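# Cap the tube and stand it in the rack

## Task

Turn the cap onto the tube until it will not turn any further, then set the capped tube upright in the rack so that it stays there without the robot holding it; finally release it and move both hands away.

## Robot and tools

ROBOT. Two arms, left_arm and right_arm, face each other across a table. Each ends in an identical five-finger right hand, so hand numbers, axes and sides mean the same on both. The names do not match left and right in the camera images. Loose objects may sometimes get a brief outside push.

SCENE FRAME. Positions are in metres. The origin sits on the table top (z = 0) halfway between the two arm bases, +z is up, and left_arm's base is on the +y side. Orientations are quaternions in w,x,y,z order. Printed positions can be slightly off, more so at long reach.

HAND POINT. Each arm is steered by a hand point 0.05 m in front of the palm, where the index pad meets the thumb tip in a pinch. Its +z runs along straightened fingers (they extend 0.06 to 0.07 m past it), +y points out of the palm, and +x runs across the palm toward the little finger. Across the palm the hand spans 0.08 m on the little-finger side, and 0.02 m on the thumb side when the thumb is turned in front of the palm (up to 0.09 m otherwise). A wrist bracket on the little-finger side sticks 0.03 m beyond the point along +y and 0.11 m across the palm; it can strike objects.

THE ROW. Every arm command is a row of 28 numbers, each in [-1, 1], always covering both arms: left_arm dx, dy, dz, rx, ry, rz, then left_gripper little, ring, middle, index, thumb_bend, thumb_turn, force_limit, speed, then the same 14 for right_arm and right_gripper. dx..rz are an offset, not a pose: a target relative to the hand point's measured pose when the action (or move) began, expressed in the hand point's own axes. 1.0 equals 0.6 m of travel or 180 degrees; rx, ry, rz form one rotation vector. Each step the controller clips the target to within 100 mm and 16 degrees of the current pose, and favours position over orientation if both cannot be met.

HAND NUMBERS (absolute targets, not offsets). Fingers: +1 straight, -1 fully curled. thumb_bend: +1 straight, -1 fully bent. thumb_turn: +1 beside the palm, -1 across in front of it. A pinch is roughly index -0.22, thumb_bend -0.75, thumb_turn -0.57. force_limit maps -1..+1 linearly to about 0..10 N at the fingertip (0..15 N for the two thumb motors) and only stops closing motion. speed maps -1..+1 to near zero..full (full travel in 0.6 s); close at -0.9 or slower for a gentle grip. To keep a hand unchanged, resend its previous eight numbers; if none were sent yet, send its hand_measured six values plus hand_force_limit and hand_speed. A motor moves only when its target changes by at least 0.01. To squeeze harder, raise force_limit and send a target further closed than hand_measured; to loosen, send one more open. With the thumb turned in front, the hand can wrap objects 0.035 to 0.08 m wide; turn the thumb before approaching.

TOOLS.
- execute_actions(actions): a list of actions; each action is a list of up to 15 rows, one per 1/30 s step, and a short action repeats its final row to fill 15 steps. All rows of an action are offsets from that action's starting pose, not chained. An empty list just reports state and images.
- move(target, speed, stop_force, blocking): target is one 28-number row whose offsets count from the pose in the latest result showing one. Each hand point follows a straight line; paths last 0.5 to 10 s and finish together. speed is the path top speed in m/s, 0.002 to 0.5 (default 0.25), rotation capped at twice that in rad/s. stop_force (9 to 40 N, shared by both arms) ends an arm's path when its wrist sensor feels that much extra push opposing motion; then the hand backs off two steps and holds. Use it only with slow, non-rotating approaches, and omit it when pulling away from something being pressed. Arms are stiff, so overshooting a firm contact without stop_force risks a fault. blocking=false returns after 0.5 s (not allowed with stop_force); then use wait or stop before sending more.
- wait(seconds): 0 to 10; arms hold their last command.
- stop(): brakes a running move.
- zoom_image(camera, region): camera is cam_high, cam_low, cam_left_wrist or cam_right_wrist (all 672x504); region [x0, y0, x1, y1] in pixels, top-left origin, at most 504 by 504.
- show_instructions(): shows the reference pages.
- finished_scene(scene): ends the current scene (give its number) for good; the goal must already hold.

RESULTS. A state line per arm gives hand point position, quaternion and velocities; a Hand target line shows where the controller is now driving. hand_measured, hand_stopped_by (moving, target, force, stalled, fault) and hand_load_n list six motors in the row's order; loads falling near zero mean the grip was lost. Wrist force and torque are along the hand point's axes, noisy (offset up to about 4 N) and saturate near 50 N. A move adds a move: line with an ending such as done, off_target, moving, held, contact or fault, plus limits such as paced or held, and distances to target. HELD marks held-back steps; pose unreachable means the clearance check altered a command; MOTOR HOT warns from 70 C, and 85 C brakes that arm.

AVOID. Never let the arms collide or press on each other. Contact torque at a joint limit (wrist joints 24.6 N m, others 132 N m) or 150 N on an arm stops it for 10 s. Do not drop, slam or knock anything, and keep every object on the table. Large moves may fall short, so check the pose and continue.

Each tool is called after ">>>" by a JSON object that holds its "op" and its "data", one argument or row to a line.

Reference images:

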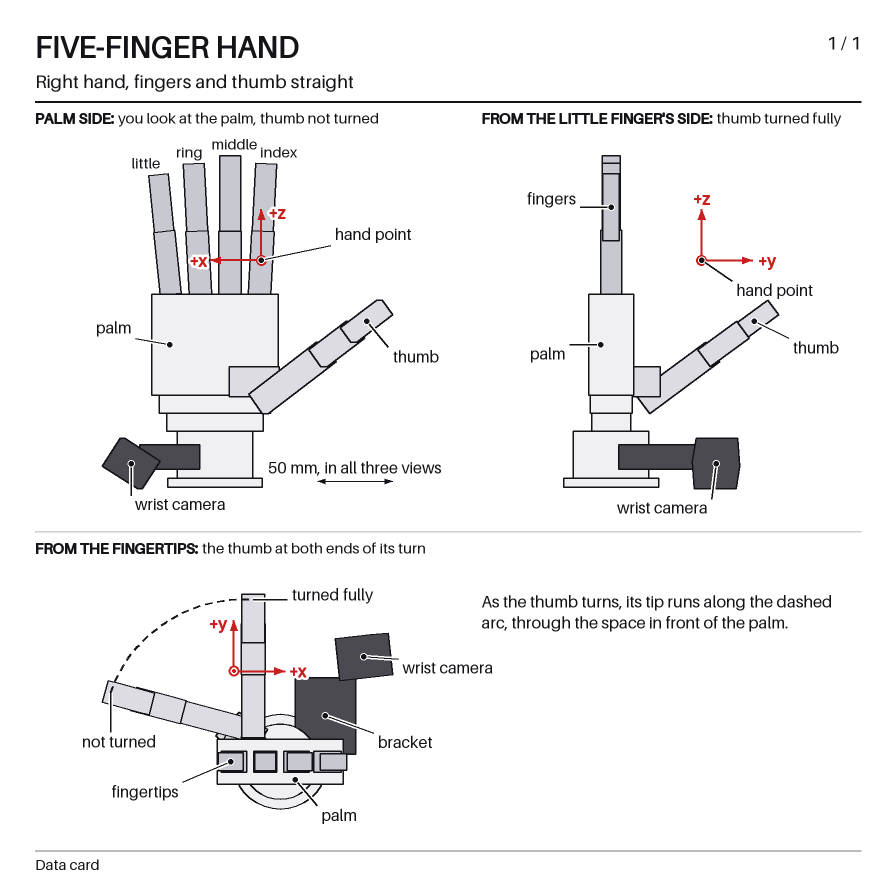

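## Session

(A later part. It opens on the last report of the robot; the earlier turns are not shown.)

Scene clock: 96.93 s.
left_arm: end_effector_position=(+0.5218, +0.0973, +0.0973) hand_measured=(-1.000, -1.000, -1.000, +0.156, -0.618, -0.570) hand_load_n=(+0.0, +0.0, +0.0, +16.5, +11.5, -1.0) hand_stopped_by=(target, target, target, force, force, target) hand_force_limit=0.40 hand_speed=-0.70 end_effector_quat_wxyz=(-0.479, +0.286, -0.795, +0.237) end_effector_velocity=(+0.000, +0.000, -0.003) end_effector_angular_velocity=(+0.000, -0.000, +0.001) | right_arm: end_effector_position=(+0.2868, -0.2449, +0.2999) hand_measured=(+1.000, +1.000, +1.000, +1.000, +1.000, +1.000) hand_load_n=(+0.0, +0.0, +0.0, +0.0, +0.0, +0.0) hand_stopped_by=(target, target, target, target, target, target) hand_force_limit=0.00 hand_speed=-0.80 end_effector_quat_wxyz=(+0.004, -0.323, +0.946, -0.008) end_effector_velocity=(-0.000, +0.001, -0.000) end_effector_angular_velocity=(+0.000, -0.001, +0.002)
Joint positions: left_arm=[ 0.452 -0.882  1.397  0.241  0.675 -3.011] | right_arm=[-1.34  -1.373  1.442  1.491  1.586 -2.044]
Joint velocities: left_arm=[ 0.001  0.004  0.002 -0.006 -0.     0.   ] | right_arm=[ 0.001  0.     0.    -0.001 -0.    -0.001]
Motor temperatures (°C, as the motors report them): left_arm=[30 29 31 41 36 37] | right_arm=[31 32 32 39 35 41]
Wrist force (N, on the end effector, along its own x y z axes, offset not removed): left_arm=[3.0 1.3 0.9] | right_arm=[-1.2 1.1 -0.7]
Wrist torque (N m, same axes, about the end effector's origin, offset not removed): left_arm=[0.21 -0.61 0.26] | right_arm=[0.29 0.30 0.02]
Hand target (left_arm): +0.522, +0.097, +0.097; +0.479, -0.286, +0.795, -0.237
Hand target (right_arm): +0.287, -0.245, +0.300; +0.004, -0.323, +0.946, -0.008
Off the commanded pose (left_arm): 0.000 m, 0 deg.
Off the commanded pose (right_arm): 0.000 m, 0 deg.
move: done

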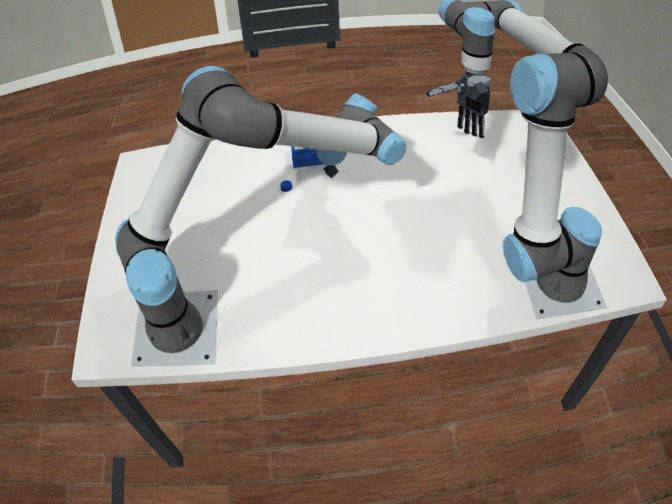

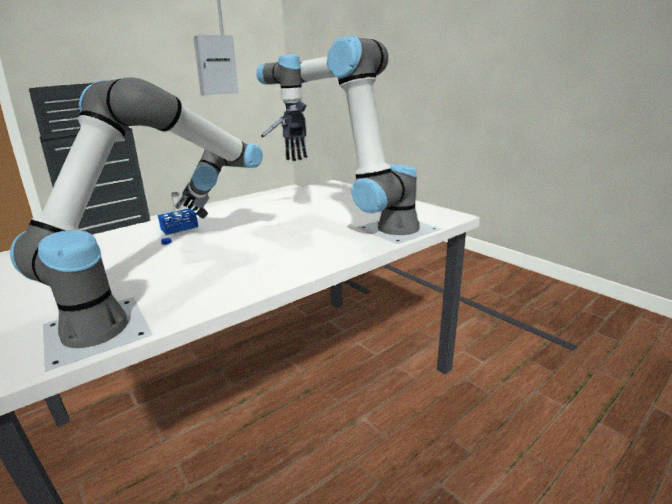

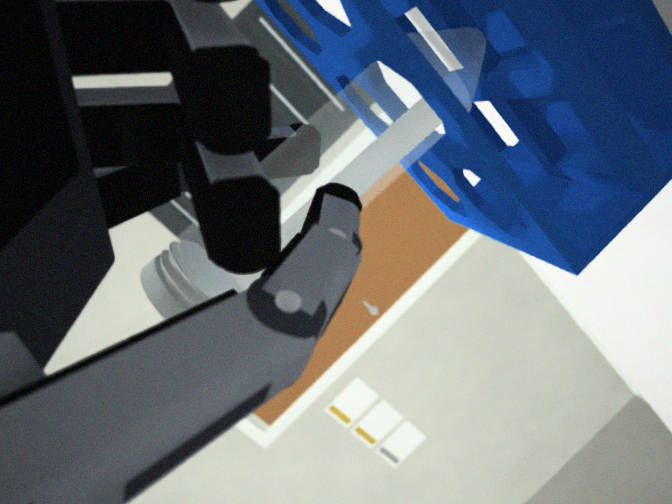

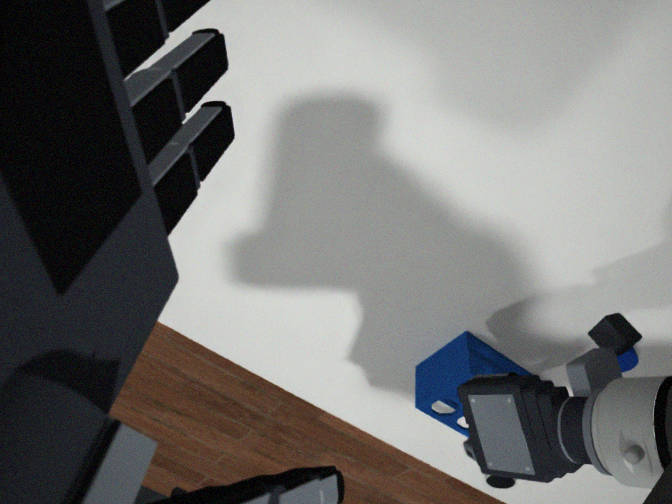

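>>> {"op": "move", "data": {
  "target": [0.01,0.011,0.007,0,0,0,-1,-1,-1,-0.3,-0.75,-0.57,0.4,-0.7,0,0,0,0,0,0,1,1,1,1,1,1,0,-0.8],
  "speed": 0.015,
  "stop_force": 9
}}

>>> {"op": "move", "data": {
  "target": [0.163,-0.09,-0.103,0,0,0,-1,-1,-1,-0.3,-0.75,-0.57,0.4,-0.7,0.2,0,0,0,0,0,1,1,1,1,1,1,0,-0.8],
  "speed": 0.03
}}

>>> {"op": "move", "data": {
  "target": [0,0,0,0,0,0,-1,-1,-1,0.3,-0.45,-0.57,0.4,-0.9,0,0,0,0,0,0,1,1,1,1,1,1,0,-0.8]
}}

>>> {"op": "move", "data": {
  "target": [-0.125,-0.13,-0.086,0,0,0,-1,-1,-1,0.3,-0.45,-0.57,0.4,-0.9,0,0,0,0,0,0,1,1,1,1,1,1,0,-0.8],
  "speed": 0.08
}}

Scene clock: 105.90 s.
left_arm: end_effector_position=(+0.5217, +0.0974, +0.0877) hand_measured=(-1.000, -1.000, -1.000, +0.156, -0.618, -0.570) hand_load_n=(+0.0, +0.0, +0.0, +16.5, +11.5, -1.0) hand_stopped_by=(target, target, target, force, force, target) hand_force_limit=0.40 hand_speed=-0.70 end_effector_quat_wxyz=(-0.479, +0.286, -0.795, +0.237) end_effector_velocity=(+0.001, +0.000, -0.003) end_effector_angular_velocity=(-0.001, -0.001, +0.001) | right_arm: end_effector_position=(+0.2868, -0.2449, +0.2999) hand_measured=(+1.000, +1.000, +1.000, +1.000, +1.000, +1.000) hand_load_n=(+0.0, +0.0, +0.0, +0.0, +0.0, +0.0) hand_stopped_by=(target, target, target, target, target, target) hand_force_limit=0.00 hand_speed=-0.80 end_effector_quat_wxyz=(+0.004, -0.323, +0.946, -0.008) end_effector_velocity=(-0.000, +0.000, -0.000) end_effector_angular_velocity=(-0.000, +0.001, +0.001)
Joint positions: left_arm=[ 0.452 -0.87   1.406  0.222  0.675 -3.011] | right_arm=[-1.34  -1.373  1.442  1.491  1.586 -2.044]
Joint velocities: left_arm=[ 0.001  0.004  0.002 -0.007 -0.     0.   ] | right_arm=[ 0.001  0.001  0.     0.001 -0.     0.   ]
Motor temperatures (°C, as the motors report them): left_arm=[30 29 31 41 36 37] | right_arm=[31 32 32 39 35 41]
Wrist force (N, on the end effector, along its own x y z axes, offset not removed): left_arm=[1.7 2.1 0.2] | right_arm=[-1.0 0.5 -0.1]
Wrist torque (N m, same axes, about the end effector's origin, offset not removed): left_arm=[0.33 -0.55 0.23] | right_arm=[0.18 0.26 -0.04]
Hand target (left_arm): +0.522, +0.097, +0.087; +0.479, -0.286, +0.795, -0.237
Hand target (right_arm): +0.287, -0.245, +0.300; +0.004, -0.323, +0.946, -0.008
Off the commanded pose (left_arm): 0.000 m, 0 deg.
Off the commanded pose (right_arm): 0.000 m, 0 deg.
move: done

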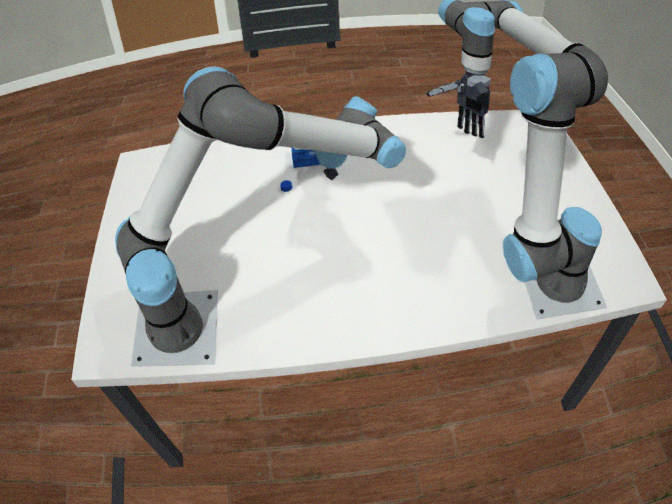

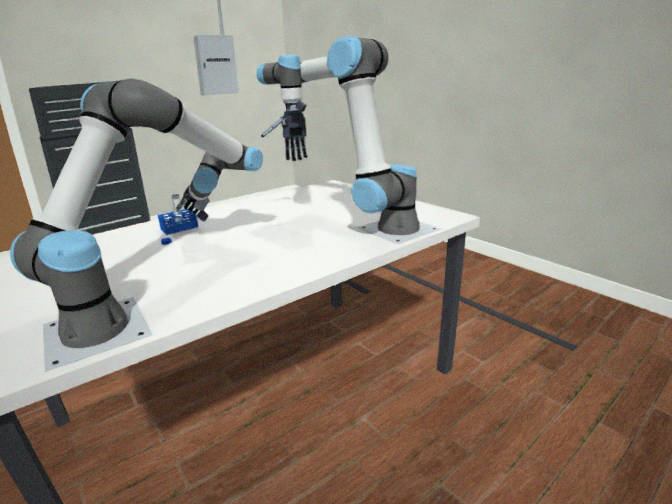

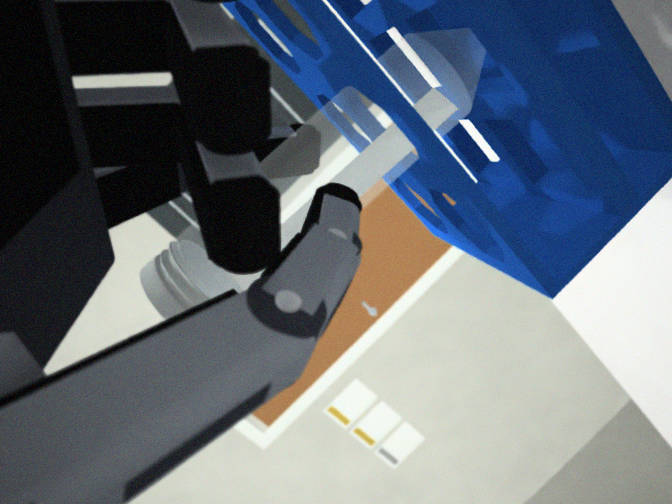

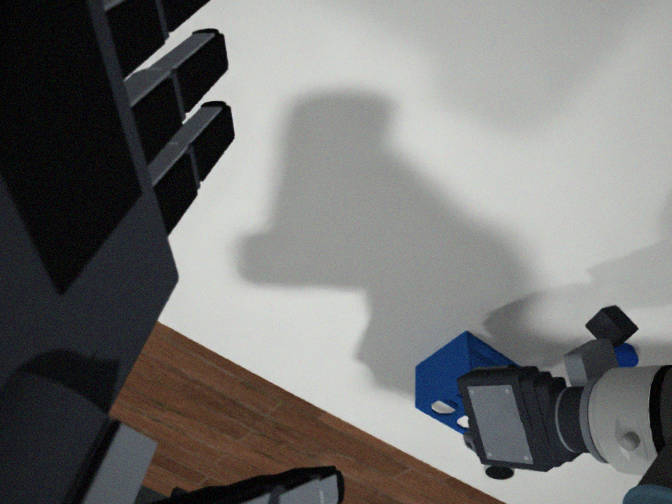

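Scene clock: 110.50 s.
left_arm: end_effector_position=(+0.4419, -0.0018, +0.0885) hand_measured=(-1.000, -1.000, -1.000, +0.156, -0.618, -0.570) hand_load_n=(+0.0, +0.0, +0.0, +16.5, +11.5, -1.0) hand_stopped_by=(target, target, target, force, force, target) hand_force_limit=0.40 hand_speed=-0.70 end_effector_quat_wxyz=(-0.479, +0.286, -0.795, +0.237) end_effector_velocity=(-0.001, -0.001, +0.000) end_effector_angular_velocity=(+0.002, +0.000, +0.002) | right_arm: end_effector_position=(+0.1920, -0.3179, +0.2996) hand_measured=(+1.000, +1.000, +1.000, +1.000, +1.000, +1.000) hand_load_n=(+0.0, +0.0, +0.0, +0.0, +0.0, +0.0) hand_stopped_by=(target, target, target, target, target, target) hand_force_limit=0.00 hand_speed=-0.80 end_effector_quat_wxyz=(+0.005, -0.323, +0.946, -0.009) end_effector_velocity=(-0.002, -0.002, +0.000) end_effector_angular_velocity=(+0.000, -0.001, -0.001)
Joint positions: left_arm=[ 0.263 -0.729  1.187  0.505  0.55  -3.261] | right_arm=[-1.551 -1.677  1.761  1.473  1.584 -2.254]
Joint velocities: left_arm=[-0.002  0.004 -0.007  0.009 -0.002 -0.006] | right_arm=[-0.007 -0.007  0.005  0.    -0.    -0.006]
Motor temperatures (°C, as the motors report them): left_arm=[30 29 31 41 36 37] | right_arm=[31 32 32 39 35 41]
Wrist force (N, on the end effector, along its own x y z axes, offset not removed): left_arm=[1.5 1.9 1.4] | right_arm=[2.7 -0.3 0.1]
Wrist torque (N m, same axes, about the end effector's origin, offset not removed): left_arm=[0.24 -0.48 0.21] | right_arm=[0.00 -0.37 0.11]
Hand target (left_arm): +0.442, -0.002, +0.088; +0.479, -0.286, +0.795, -0.237
Hand target (right_arm): +0.192, -0.318, +0.300; +0.005, -0.323, +0.946, -0.009
Off the commanded pose (left_arm): 0.000 m, 0 deg.
Off the commanded pose (right_arm): 0.000 m, 0 deg.
move: done

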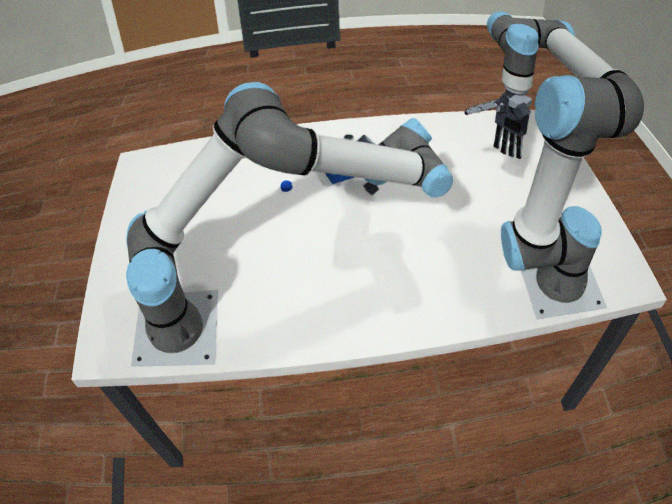

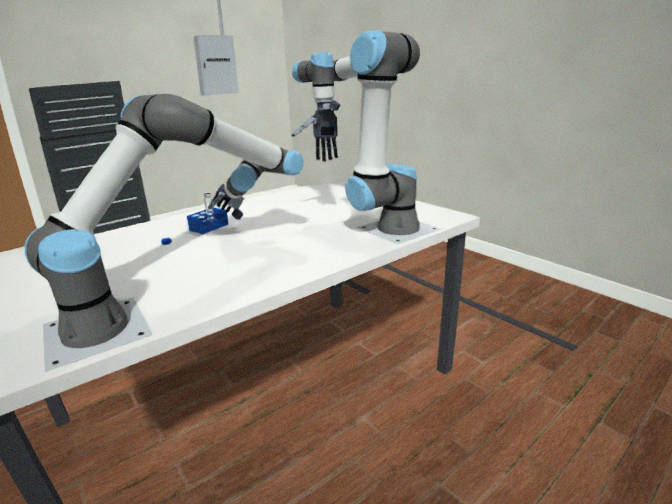

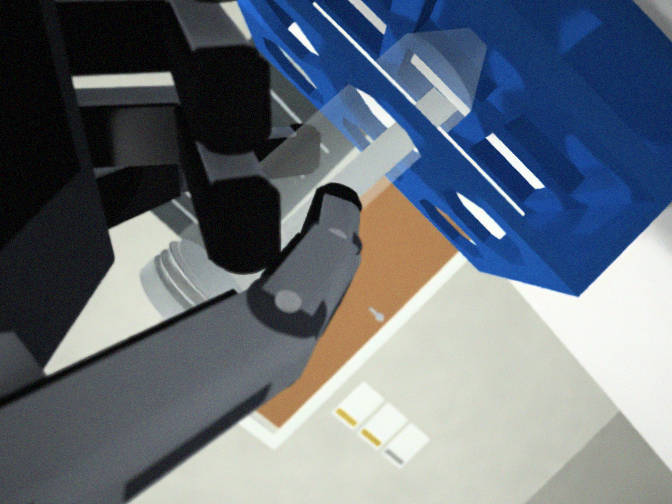

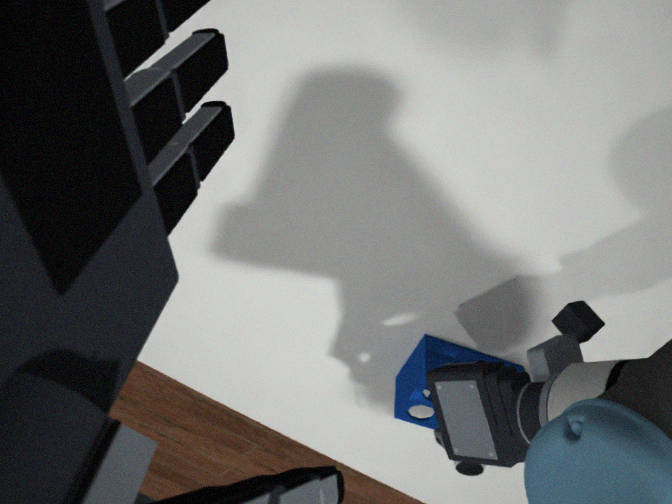

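Scene clock: 112.40 s.
left_arm: end_effector_position=(+0.4419, -0.0018, +0.0885) hand_measured=(-1.000, -1.000, -1.000, +0.300, -0.450, -0.570) hand_load_n=(+0.0, +0.0, +0.0, +0.0, +0.0, +0.0) hand_stopped_by=(target, target, target, target, target, target) hand_force_limit=0.40 hand_speed=-0.90 end_effector_quat_wxyz=(-0.479, +0.286, -0.795, +0.237) end_effector_velocity=(-0.000, -0.000, -0.000) end_effector_angular_velocity=(-0.000, -0.000, -0.000) | right_arm: end_effector_position=(+0.1920, -0.3179, +0.2996) hand_measured=(+1.000, +1.000, +1.000, +1.000, +1.000, +1.000) hand_load_n=(+0.0, +0.0, +0.0, +0.0, +0.0, +0.0) hand_stopped_by=(target, target, target, target, target, target) hand_force_limit=0.00 hand_speed=-0.80 end_effector_quat_wxyz=(+0.005, -0.323, +0.946, -0.009) end_effector_velocity=(+0.000, -0.000, -0.000) end_effector_angular_velocity=(+0.000, -0.001, +0.000)
Joint positions: left_arm=[ 0.263 -0.729  1.187  0.505  0.55  -3.261] | right_arm=[-1.551 -1.677  1.761  1.473  1.584 -2.254]
Joint velocities: left_arm=[-0.     0.001 -0.    -0.001  0.     0.   ] | right_arm=[-0.    -0.     0.    -0.001 -0.    -0.   ]
Motor temperatures (°C, as the motors report them): left_arm=[30 29 31 41 36 37] | right_arm=[31 32 32 39 35 41]
Wrist force (N, on the end effector, along its own x y z axes, offset not removed): left_arm=[2.5 0.0 1.4] | right_arm=[-0.2 1.1 -0.2]
Wrist torque (N m, same axes, about the end effector's origin, offset not removed): left_arm=[0.08 -0.60 0.31] | right_arm=[0.32 0.06 0.01]
Hand target (left_arm): +0.442, -0.002, +0.088; +0.479, -0.286, +0.795, -0.237
Hand target (right_arm): +0.192, -0.318, +0.300; +0.005, -0.323, +0.946, -0.009
Off the commanded pose (left_arm): 0.000 m, 0 deg.
Off the commanded pose (right_arm): 0.000 m, 0 deg.
move: done

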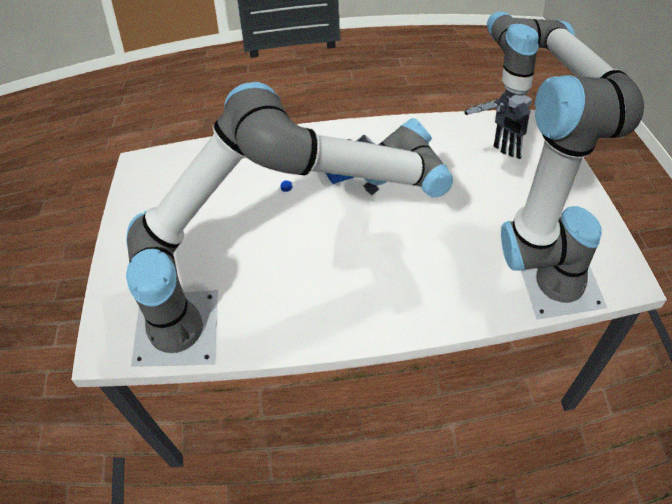

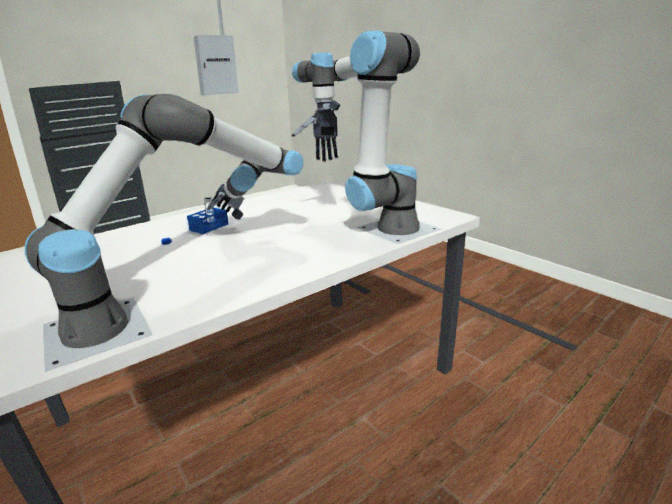

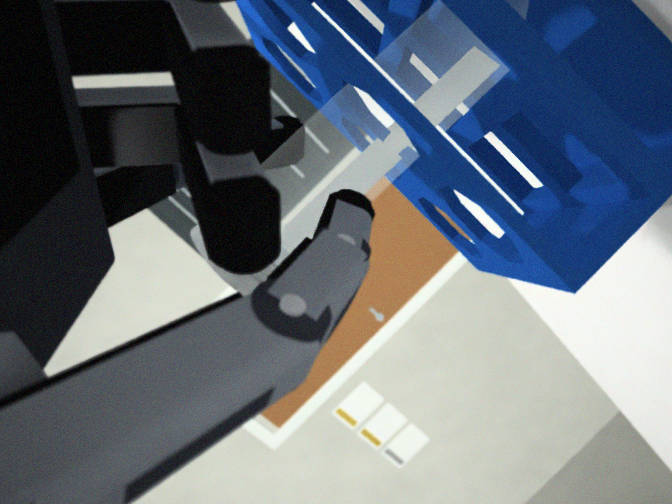

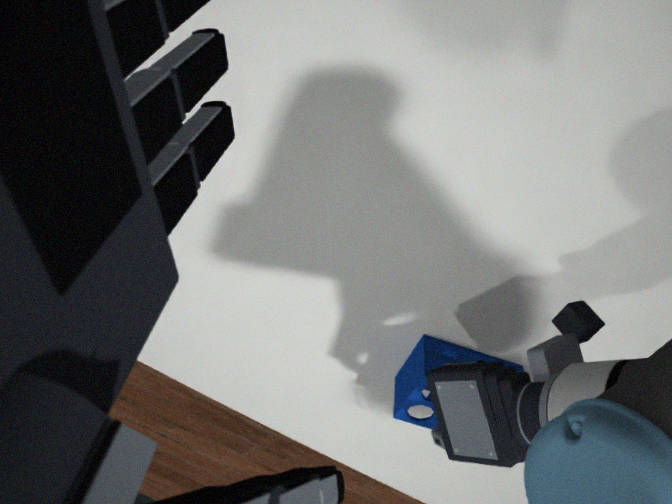

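Scene clock: 114.33 s.
left_arm: end_effector_position=(+0.4417, -0.0016, +0.2081) hand_measured=(-1.000, -1.000, -1.000, +0.300, -0.450, -0.570) hand_load_n=(+0.0, +0.0, +0.0, +0.0, +0.0, +0.0) hand_stopped_by=(target, target, target, target, target, target) hand_force_limit=0.40 hand_speed=-0.90 end_effector_quat_wxyz=(-0.479, +0.286, -0.795, +0.237) end_effector_velocity=(+0.000, -0.000, +0.002) end_effector_angular_velocity=(-0.000, +0.000, +0.001) | right_arm: end_effector_position=(+0.1920, -0.3179, +0.2996) hand_measured=(+1.000, +1.000, +1.000, +1.000, +1.000, +1.000) hand_load_n=(+0.0, +0.0, +0.0, +0.0, +0.0, +0.0) hand_stopped_by=(target, target, target, target, target, target) hand_force_limit=0.00 hand_speed=-0.80 end_effector_quat_wxyz=(+0.005, -0.323, +0.946, -0.009) end_effector_velocity=(+0.000, +0.000, -0.000) end_effector_angular_velocity=(+0.000, -0.000, -0.001)
Joint positions: left_arm=[ 0.262 -0.834  1.052  0.743  0.55  -3.261] | right_arm=[-1.551 -1.677  1.761  1.473  1.584 -2.254]
Joint velocities: left_arm=[ 0.     0.    -0.005  0.005  0.    -0.001] | right_arm=[-0.     0.001 -0.    -0.    -0.     0.   ]
Motor temperatures (°C, as the motors report them): left_arm=[30 29 31 41 36 37] | right_arm=[31 32 32 39 35 41]
Wrist force (N, on the end effector, along its own x y z axes, offset not removed): left_arm=[2.1 -0.2 2.0] | right_arm=[-1.2 -0.8 -2.2]
Wrist torque (N m, same axes, about the end effector's origin, offset not removed): left_arm=[-0.05 -0.59 0.18] | right_arm=[0.08 0.33 -0.14]
Hand target (left_arm): +0.442, -0.002, +0.208; +0.479, -0.286, +0.795, -0.237
Hand target (right_arm): +0.192, -0.318, +0.300; +0.005, -0.323, +0.946, -0.009
Off the commanded pose (left_arm): 0.000 m, 0 deg.
Off the commanded pose (right_arm): 0.000 m, 0 deg.
move: done

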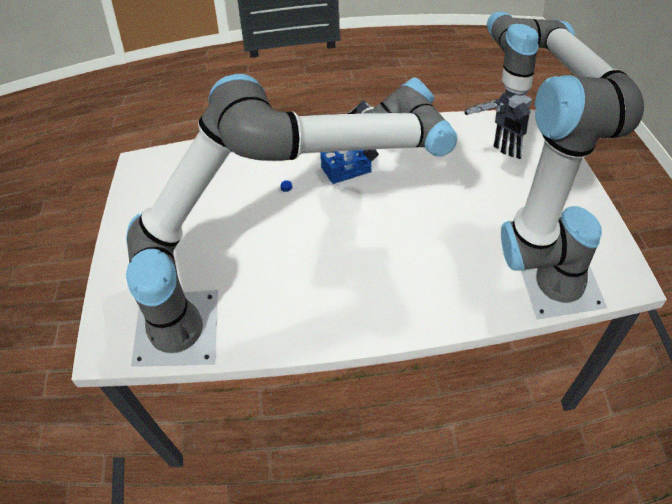

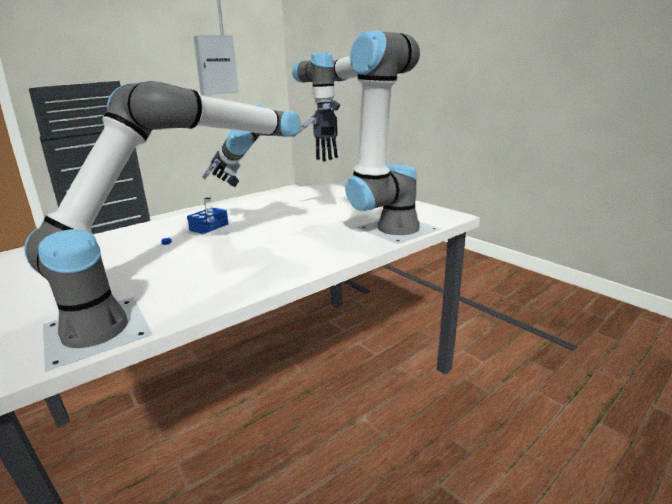

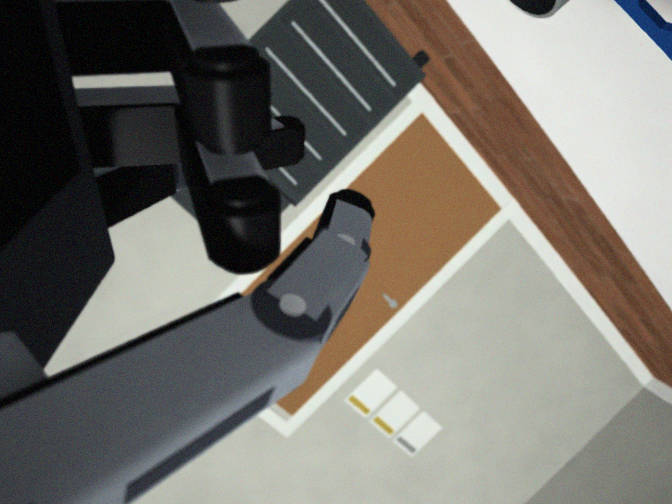

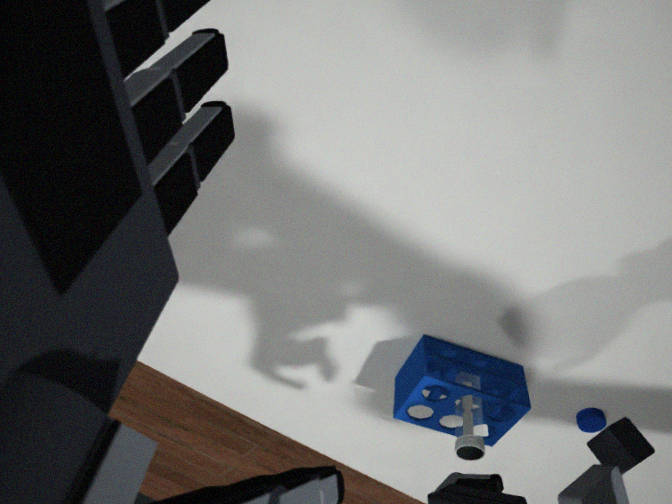

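>>> {"op": "move", "data": {
  "target": [-0.057,0.407,0.01,0.024,0.167,-0.289,-1,-1,-1,0.35,-0.4,-0.57,0.4,-0.7,-0.4,0.2,0,0,0,0,1,1,1,1,1,1,0,-0.8],
  "speed": 0.2
}}

Scene clock: 123.33 s.
left_arm: end_effector_position=(+0.4042, +0.1976, +0.0672) hand_measured=(-1.000, -1.000, -1.000, +0.350, -0.400, -0.570) hand_load_n=(+0.0, +0.0, +0.0, +0.0, +0.0, +0.0) hand_stopped_by=(target, target, target, target, target, target) hand_force_limit=0.40 hand_speed=-0.70 end_effector_quat_wxyz=(-0.123, +0.516, -0.675, +0.512) end_effector_velocity=(+0.000, +0.001, -0.001) end_effector_angular_velocity=(-0.009, +0.002, -0.001) | right_arm: end_effector_position=(+0.3087, -0.0766, +0.2978) hand_measured=(+1.000, +1.000, +1.000, +1.000, +1.000, +1.000) hand_load_n=(+0.0, +0.0, +0.0, +0.0, +0.0, +0.0) hand_stopped_by=(target, target, target, target, target, target) hand_force_limit=0.00 hand_speed=-0.80 end_effector_quat_wxyz=(+0.004, -0.323, +0.946, -0.008) end_effector_velocity=(+0.000, +0.002, +0.000) end_effector_angular_velocity=(-0.001, +0.001, +0.002)
Joint positions: left_arm=[ 0.649 -1.414  2.121 -0.231  1.323 -3.684] | right_arm=[-0.997 -1.055  1.01   1.61   1.589 -1.7  ]
Joint velocities: left_arm=[ 0.008 -0.001  0.006 -0.011  0.01  -0.002] | right_arm=[ 0.004  0.006 -0.01   0.005  0.     0.002]
Motor temperatures (°C, as the motors report them): left_arm=[30 29 31 41 36 37] | right_arm=[31 32 32 39 35 41]
Wrist force (N, on the end effector, along its own x y z axes, offset not removed): left_arm=[3.7 2.0 2.2] | right_arm=[-1.6 0.8 0.4]
Wrist torque (N m, same axes, about the end effector's origin, offset not removed): left_arm=[0.15 -0.80 0.48] | right_arm=[0.13 0.32 0.03]
Hand target (left_arm): +0.404, +0.198, +0.067; +0.123, -0.516, +0.675, -0.513
Hand target (right_arm): +0.309, -0.076, +0.298; +0.004, -0.323, +0.946, -0.008
Off the commanded pose (left_arm): 0.001 m, 0 deg.
Off the commanded pose (right_arm): 0.000 m, 0 deg.
move: done

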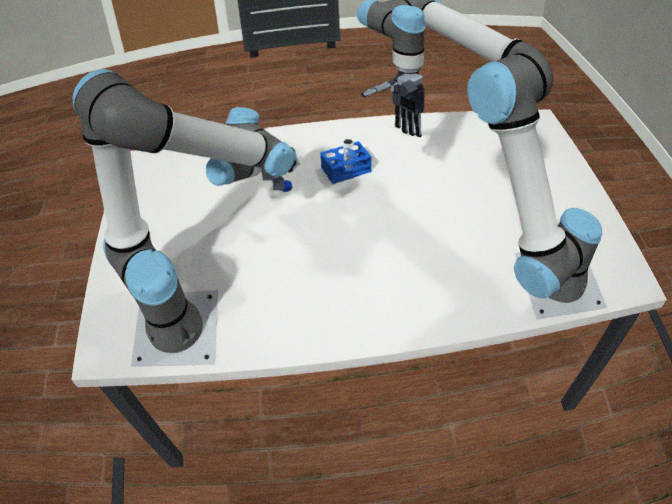

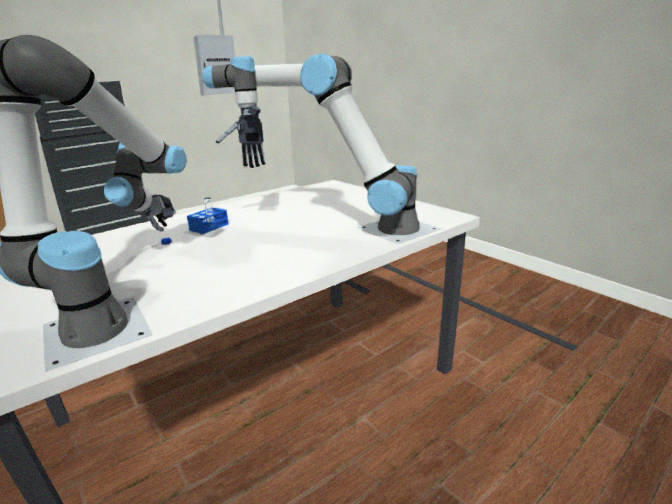

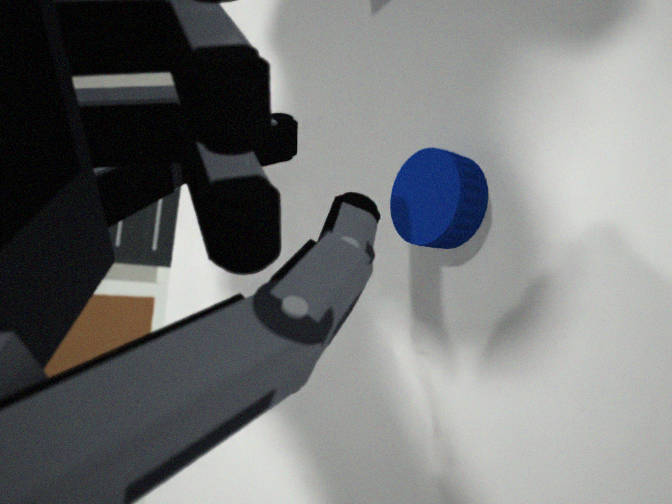

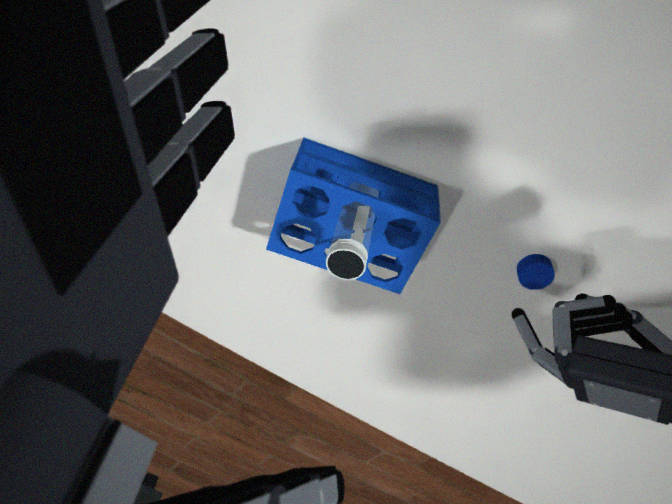

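Plausible. Lower 3 cm (up = .36,-.82,-.44).

>>> {"op": "move", "data": {
  "target": [-0.019,0.044,0.024,0,0,0,-1,-1,-1,0.35,-0.4,-0.57,0.4,-0.7,0,0,0,0,0,0,1,1,1,1,1,1,0,-0.8],
  "speed": 0.04
}}

>>> {"op": "zoom_image", "data": {
  "camera": "cam_right_wrist",
  "region": [450,200,670,400]
}}

Scene clock: 127.03 s.
left_arm: end_effector_position=(+0.4042, +0.1973, +0.0352) hand_measured=(-1.000, -1.000, -1.000, +0.350, -0.400, -0.570) hand_load_n=(+0.0, +0.0, +0.0, +0.0, +0.0, +0.0) hand_stopped_by=(target, target, target, target, target, target) hand_force_limit=0.40 hand_speed=-0.70 end_effector_quat_wxyz=(-0.123, +0.516, -0.675, +0.512) end_effector_velocity=(+0.000, +0.000, -0.002) end_effector_angular_velocity=(+0.000, +0.000, +0.001) | right_arm: end_effector_position=(+0.3087, -0.0766, +0.2978) hand_measured=(+1.000, +1.000, +1.000, +1.000, +1.000, +1.000) hand_load_n=(+0.0, +0.0, +0.0, +0.0, +0.0, +0.0) hand_stopped_by=(target, target, target, target, target, target) hand_force_limit=0.00 hand_speed=-0.80 end_effector_quat_wxyz=(+0.004, -0.323, +0.946, -0.008) end_effector_velocity=(+0.000, -0.000, +0.000) end_effector_angular_velocity=(+0.000, +0.000, -0.001)
Joint positions: left_arm=[ 0.648 -1.353  2.155 -0.326  1.322 -3.685] | right_arm=[-0.997 -1.055  1.01   1.61   1.589 -1.7  ]
Joint velocities: left_arm=[ 0.001  0.005  0.002 -0.006 -0.     0.   ] | right_arm=[-0. -0.  0.  0. -0.  0.]
Motor temperatures (°C, as the motors report them): left_arm=[30 29 31 41 36 37] | right_arm=[31 32 32 39 35 41]
Wrist force (N, on the end effector, along its own x y z axes, offset not removed): left_arm=[1.8 0.9 1.4] | right_arm=[-0.1 1.9 -0.5]
Wrist torque (N m, same axes, about the end effector's origin, offset not removed): left_arm=[0.11 -0.40 0.19] | right_arm=[0.46 0.03 0.08]
Hand target (left_arm): +0.404, +0.197, +0.035; +0.123, -0.516, +0.675, -0.512
Hand target (right_arm): +0.309, -0.077, +0.298; +0.004, -0.323, +0.946, -0.008
Off the commanded pose (left_arm): 0.000 m, 0 deg.
Off the commanded pose (right_arm): 0.000 m, 0 deg.
move: done

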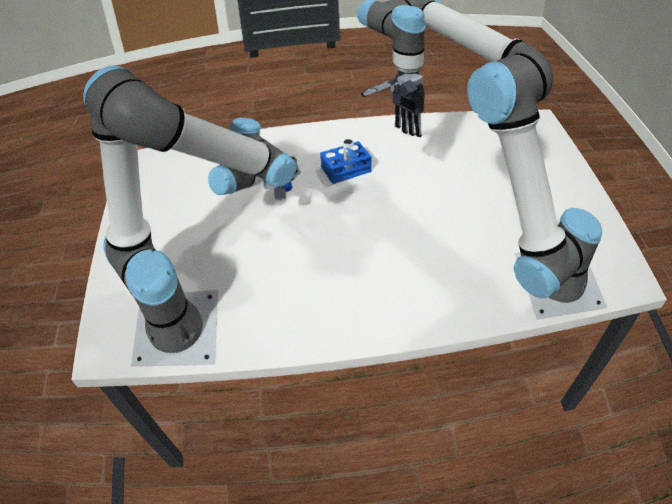

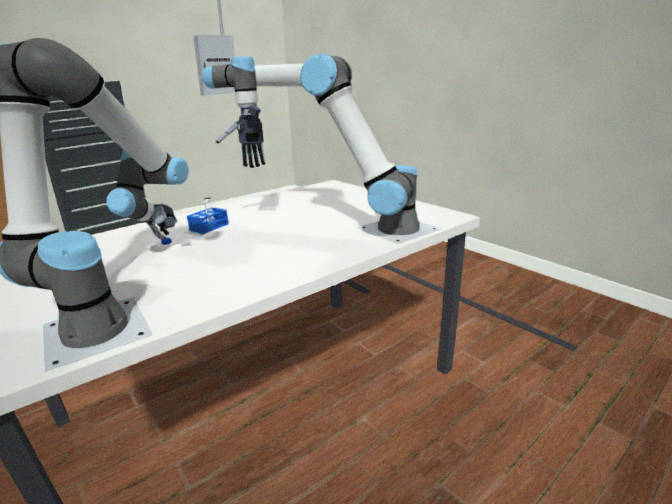

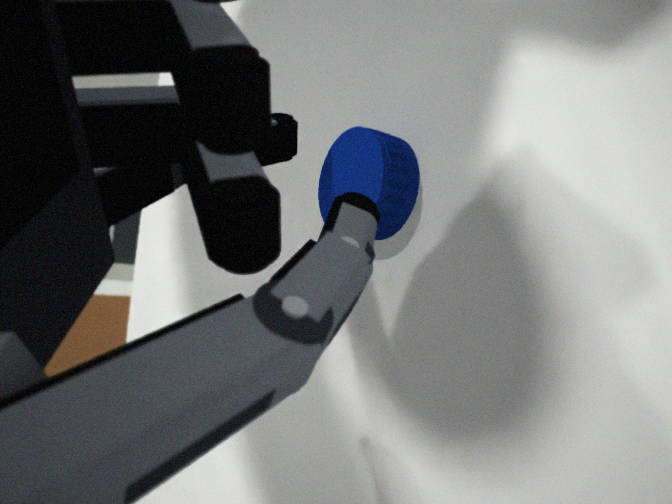

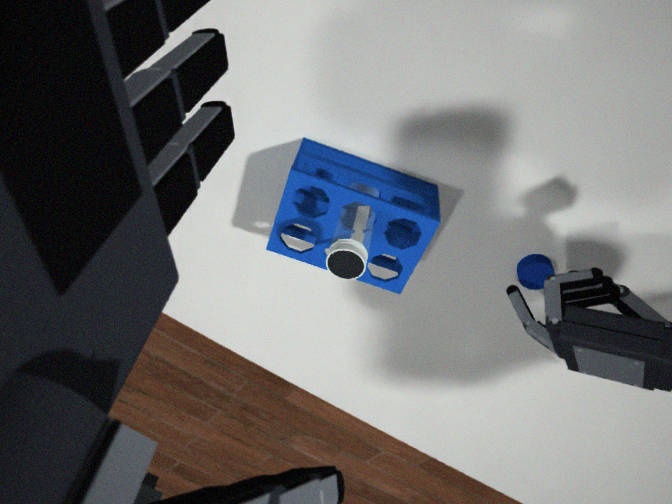

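Region (450, 200, 670, 400) of cam_right_wrist's 672x504 image, scaled by 2.291, with more detail than that image has; it fills the top 458 rows of this view, and the rest is white.

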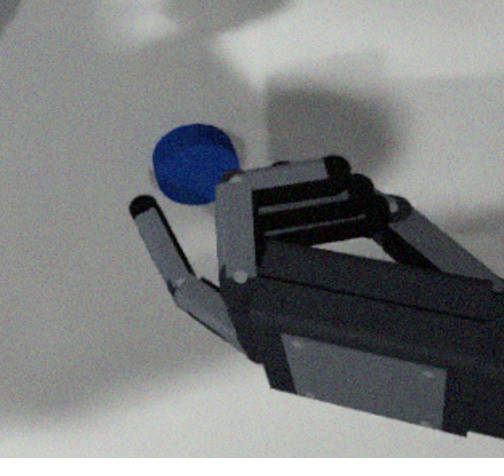

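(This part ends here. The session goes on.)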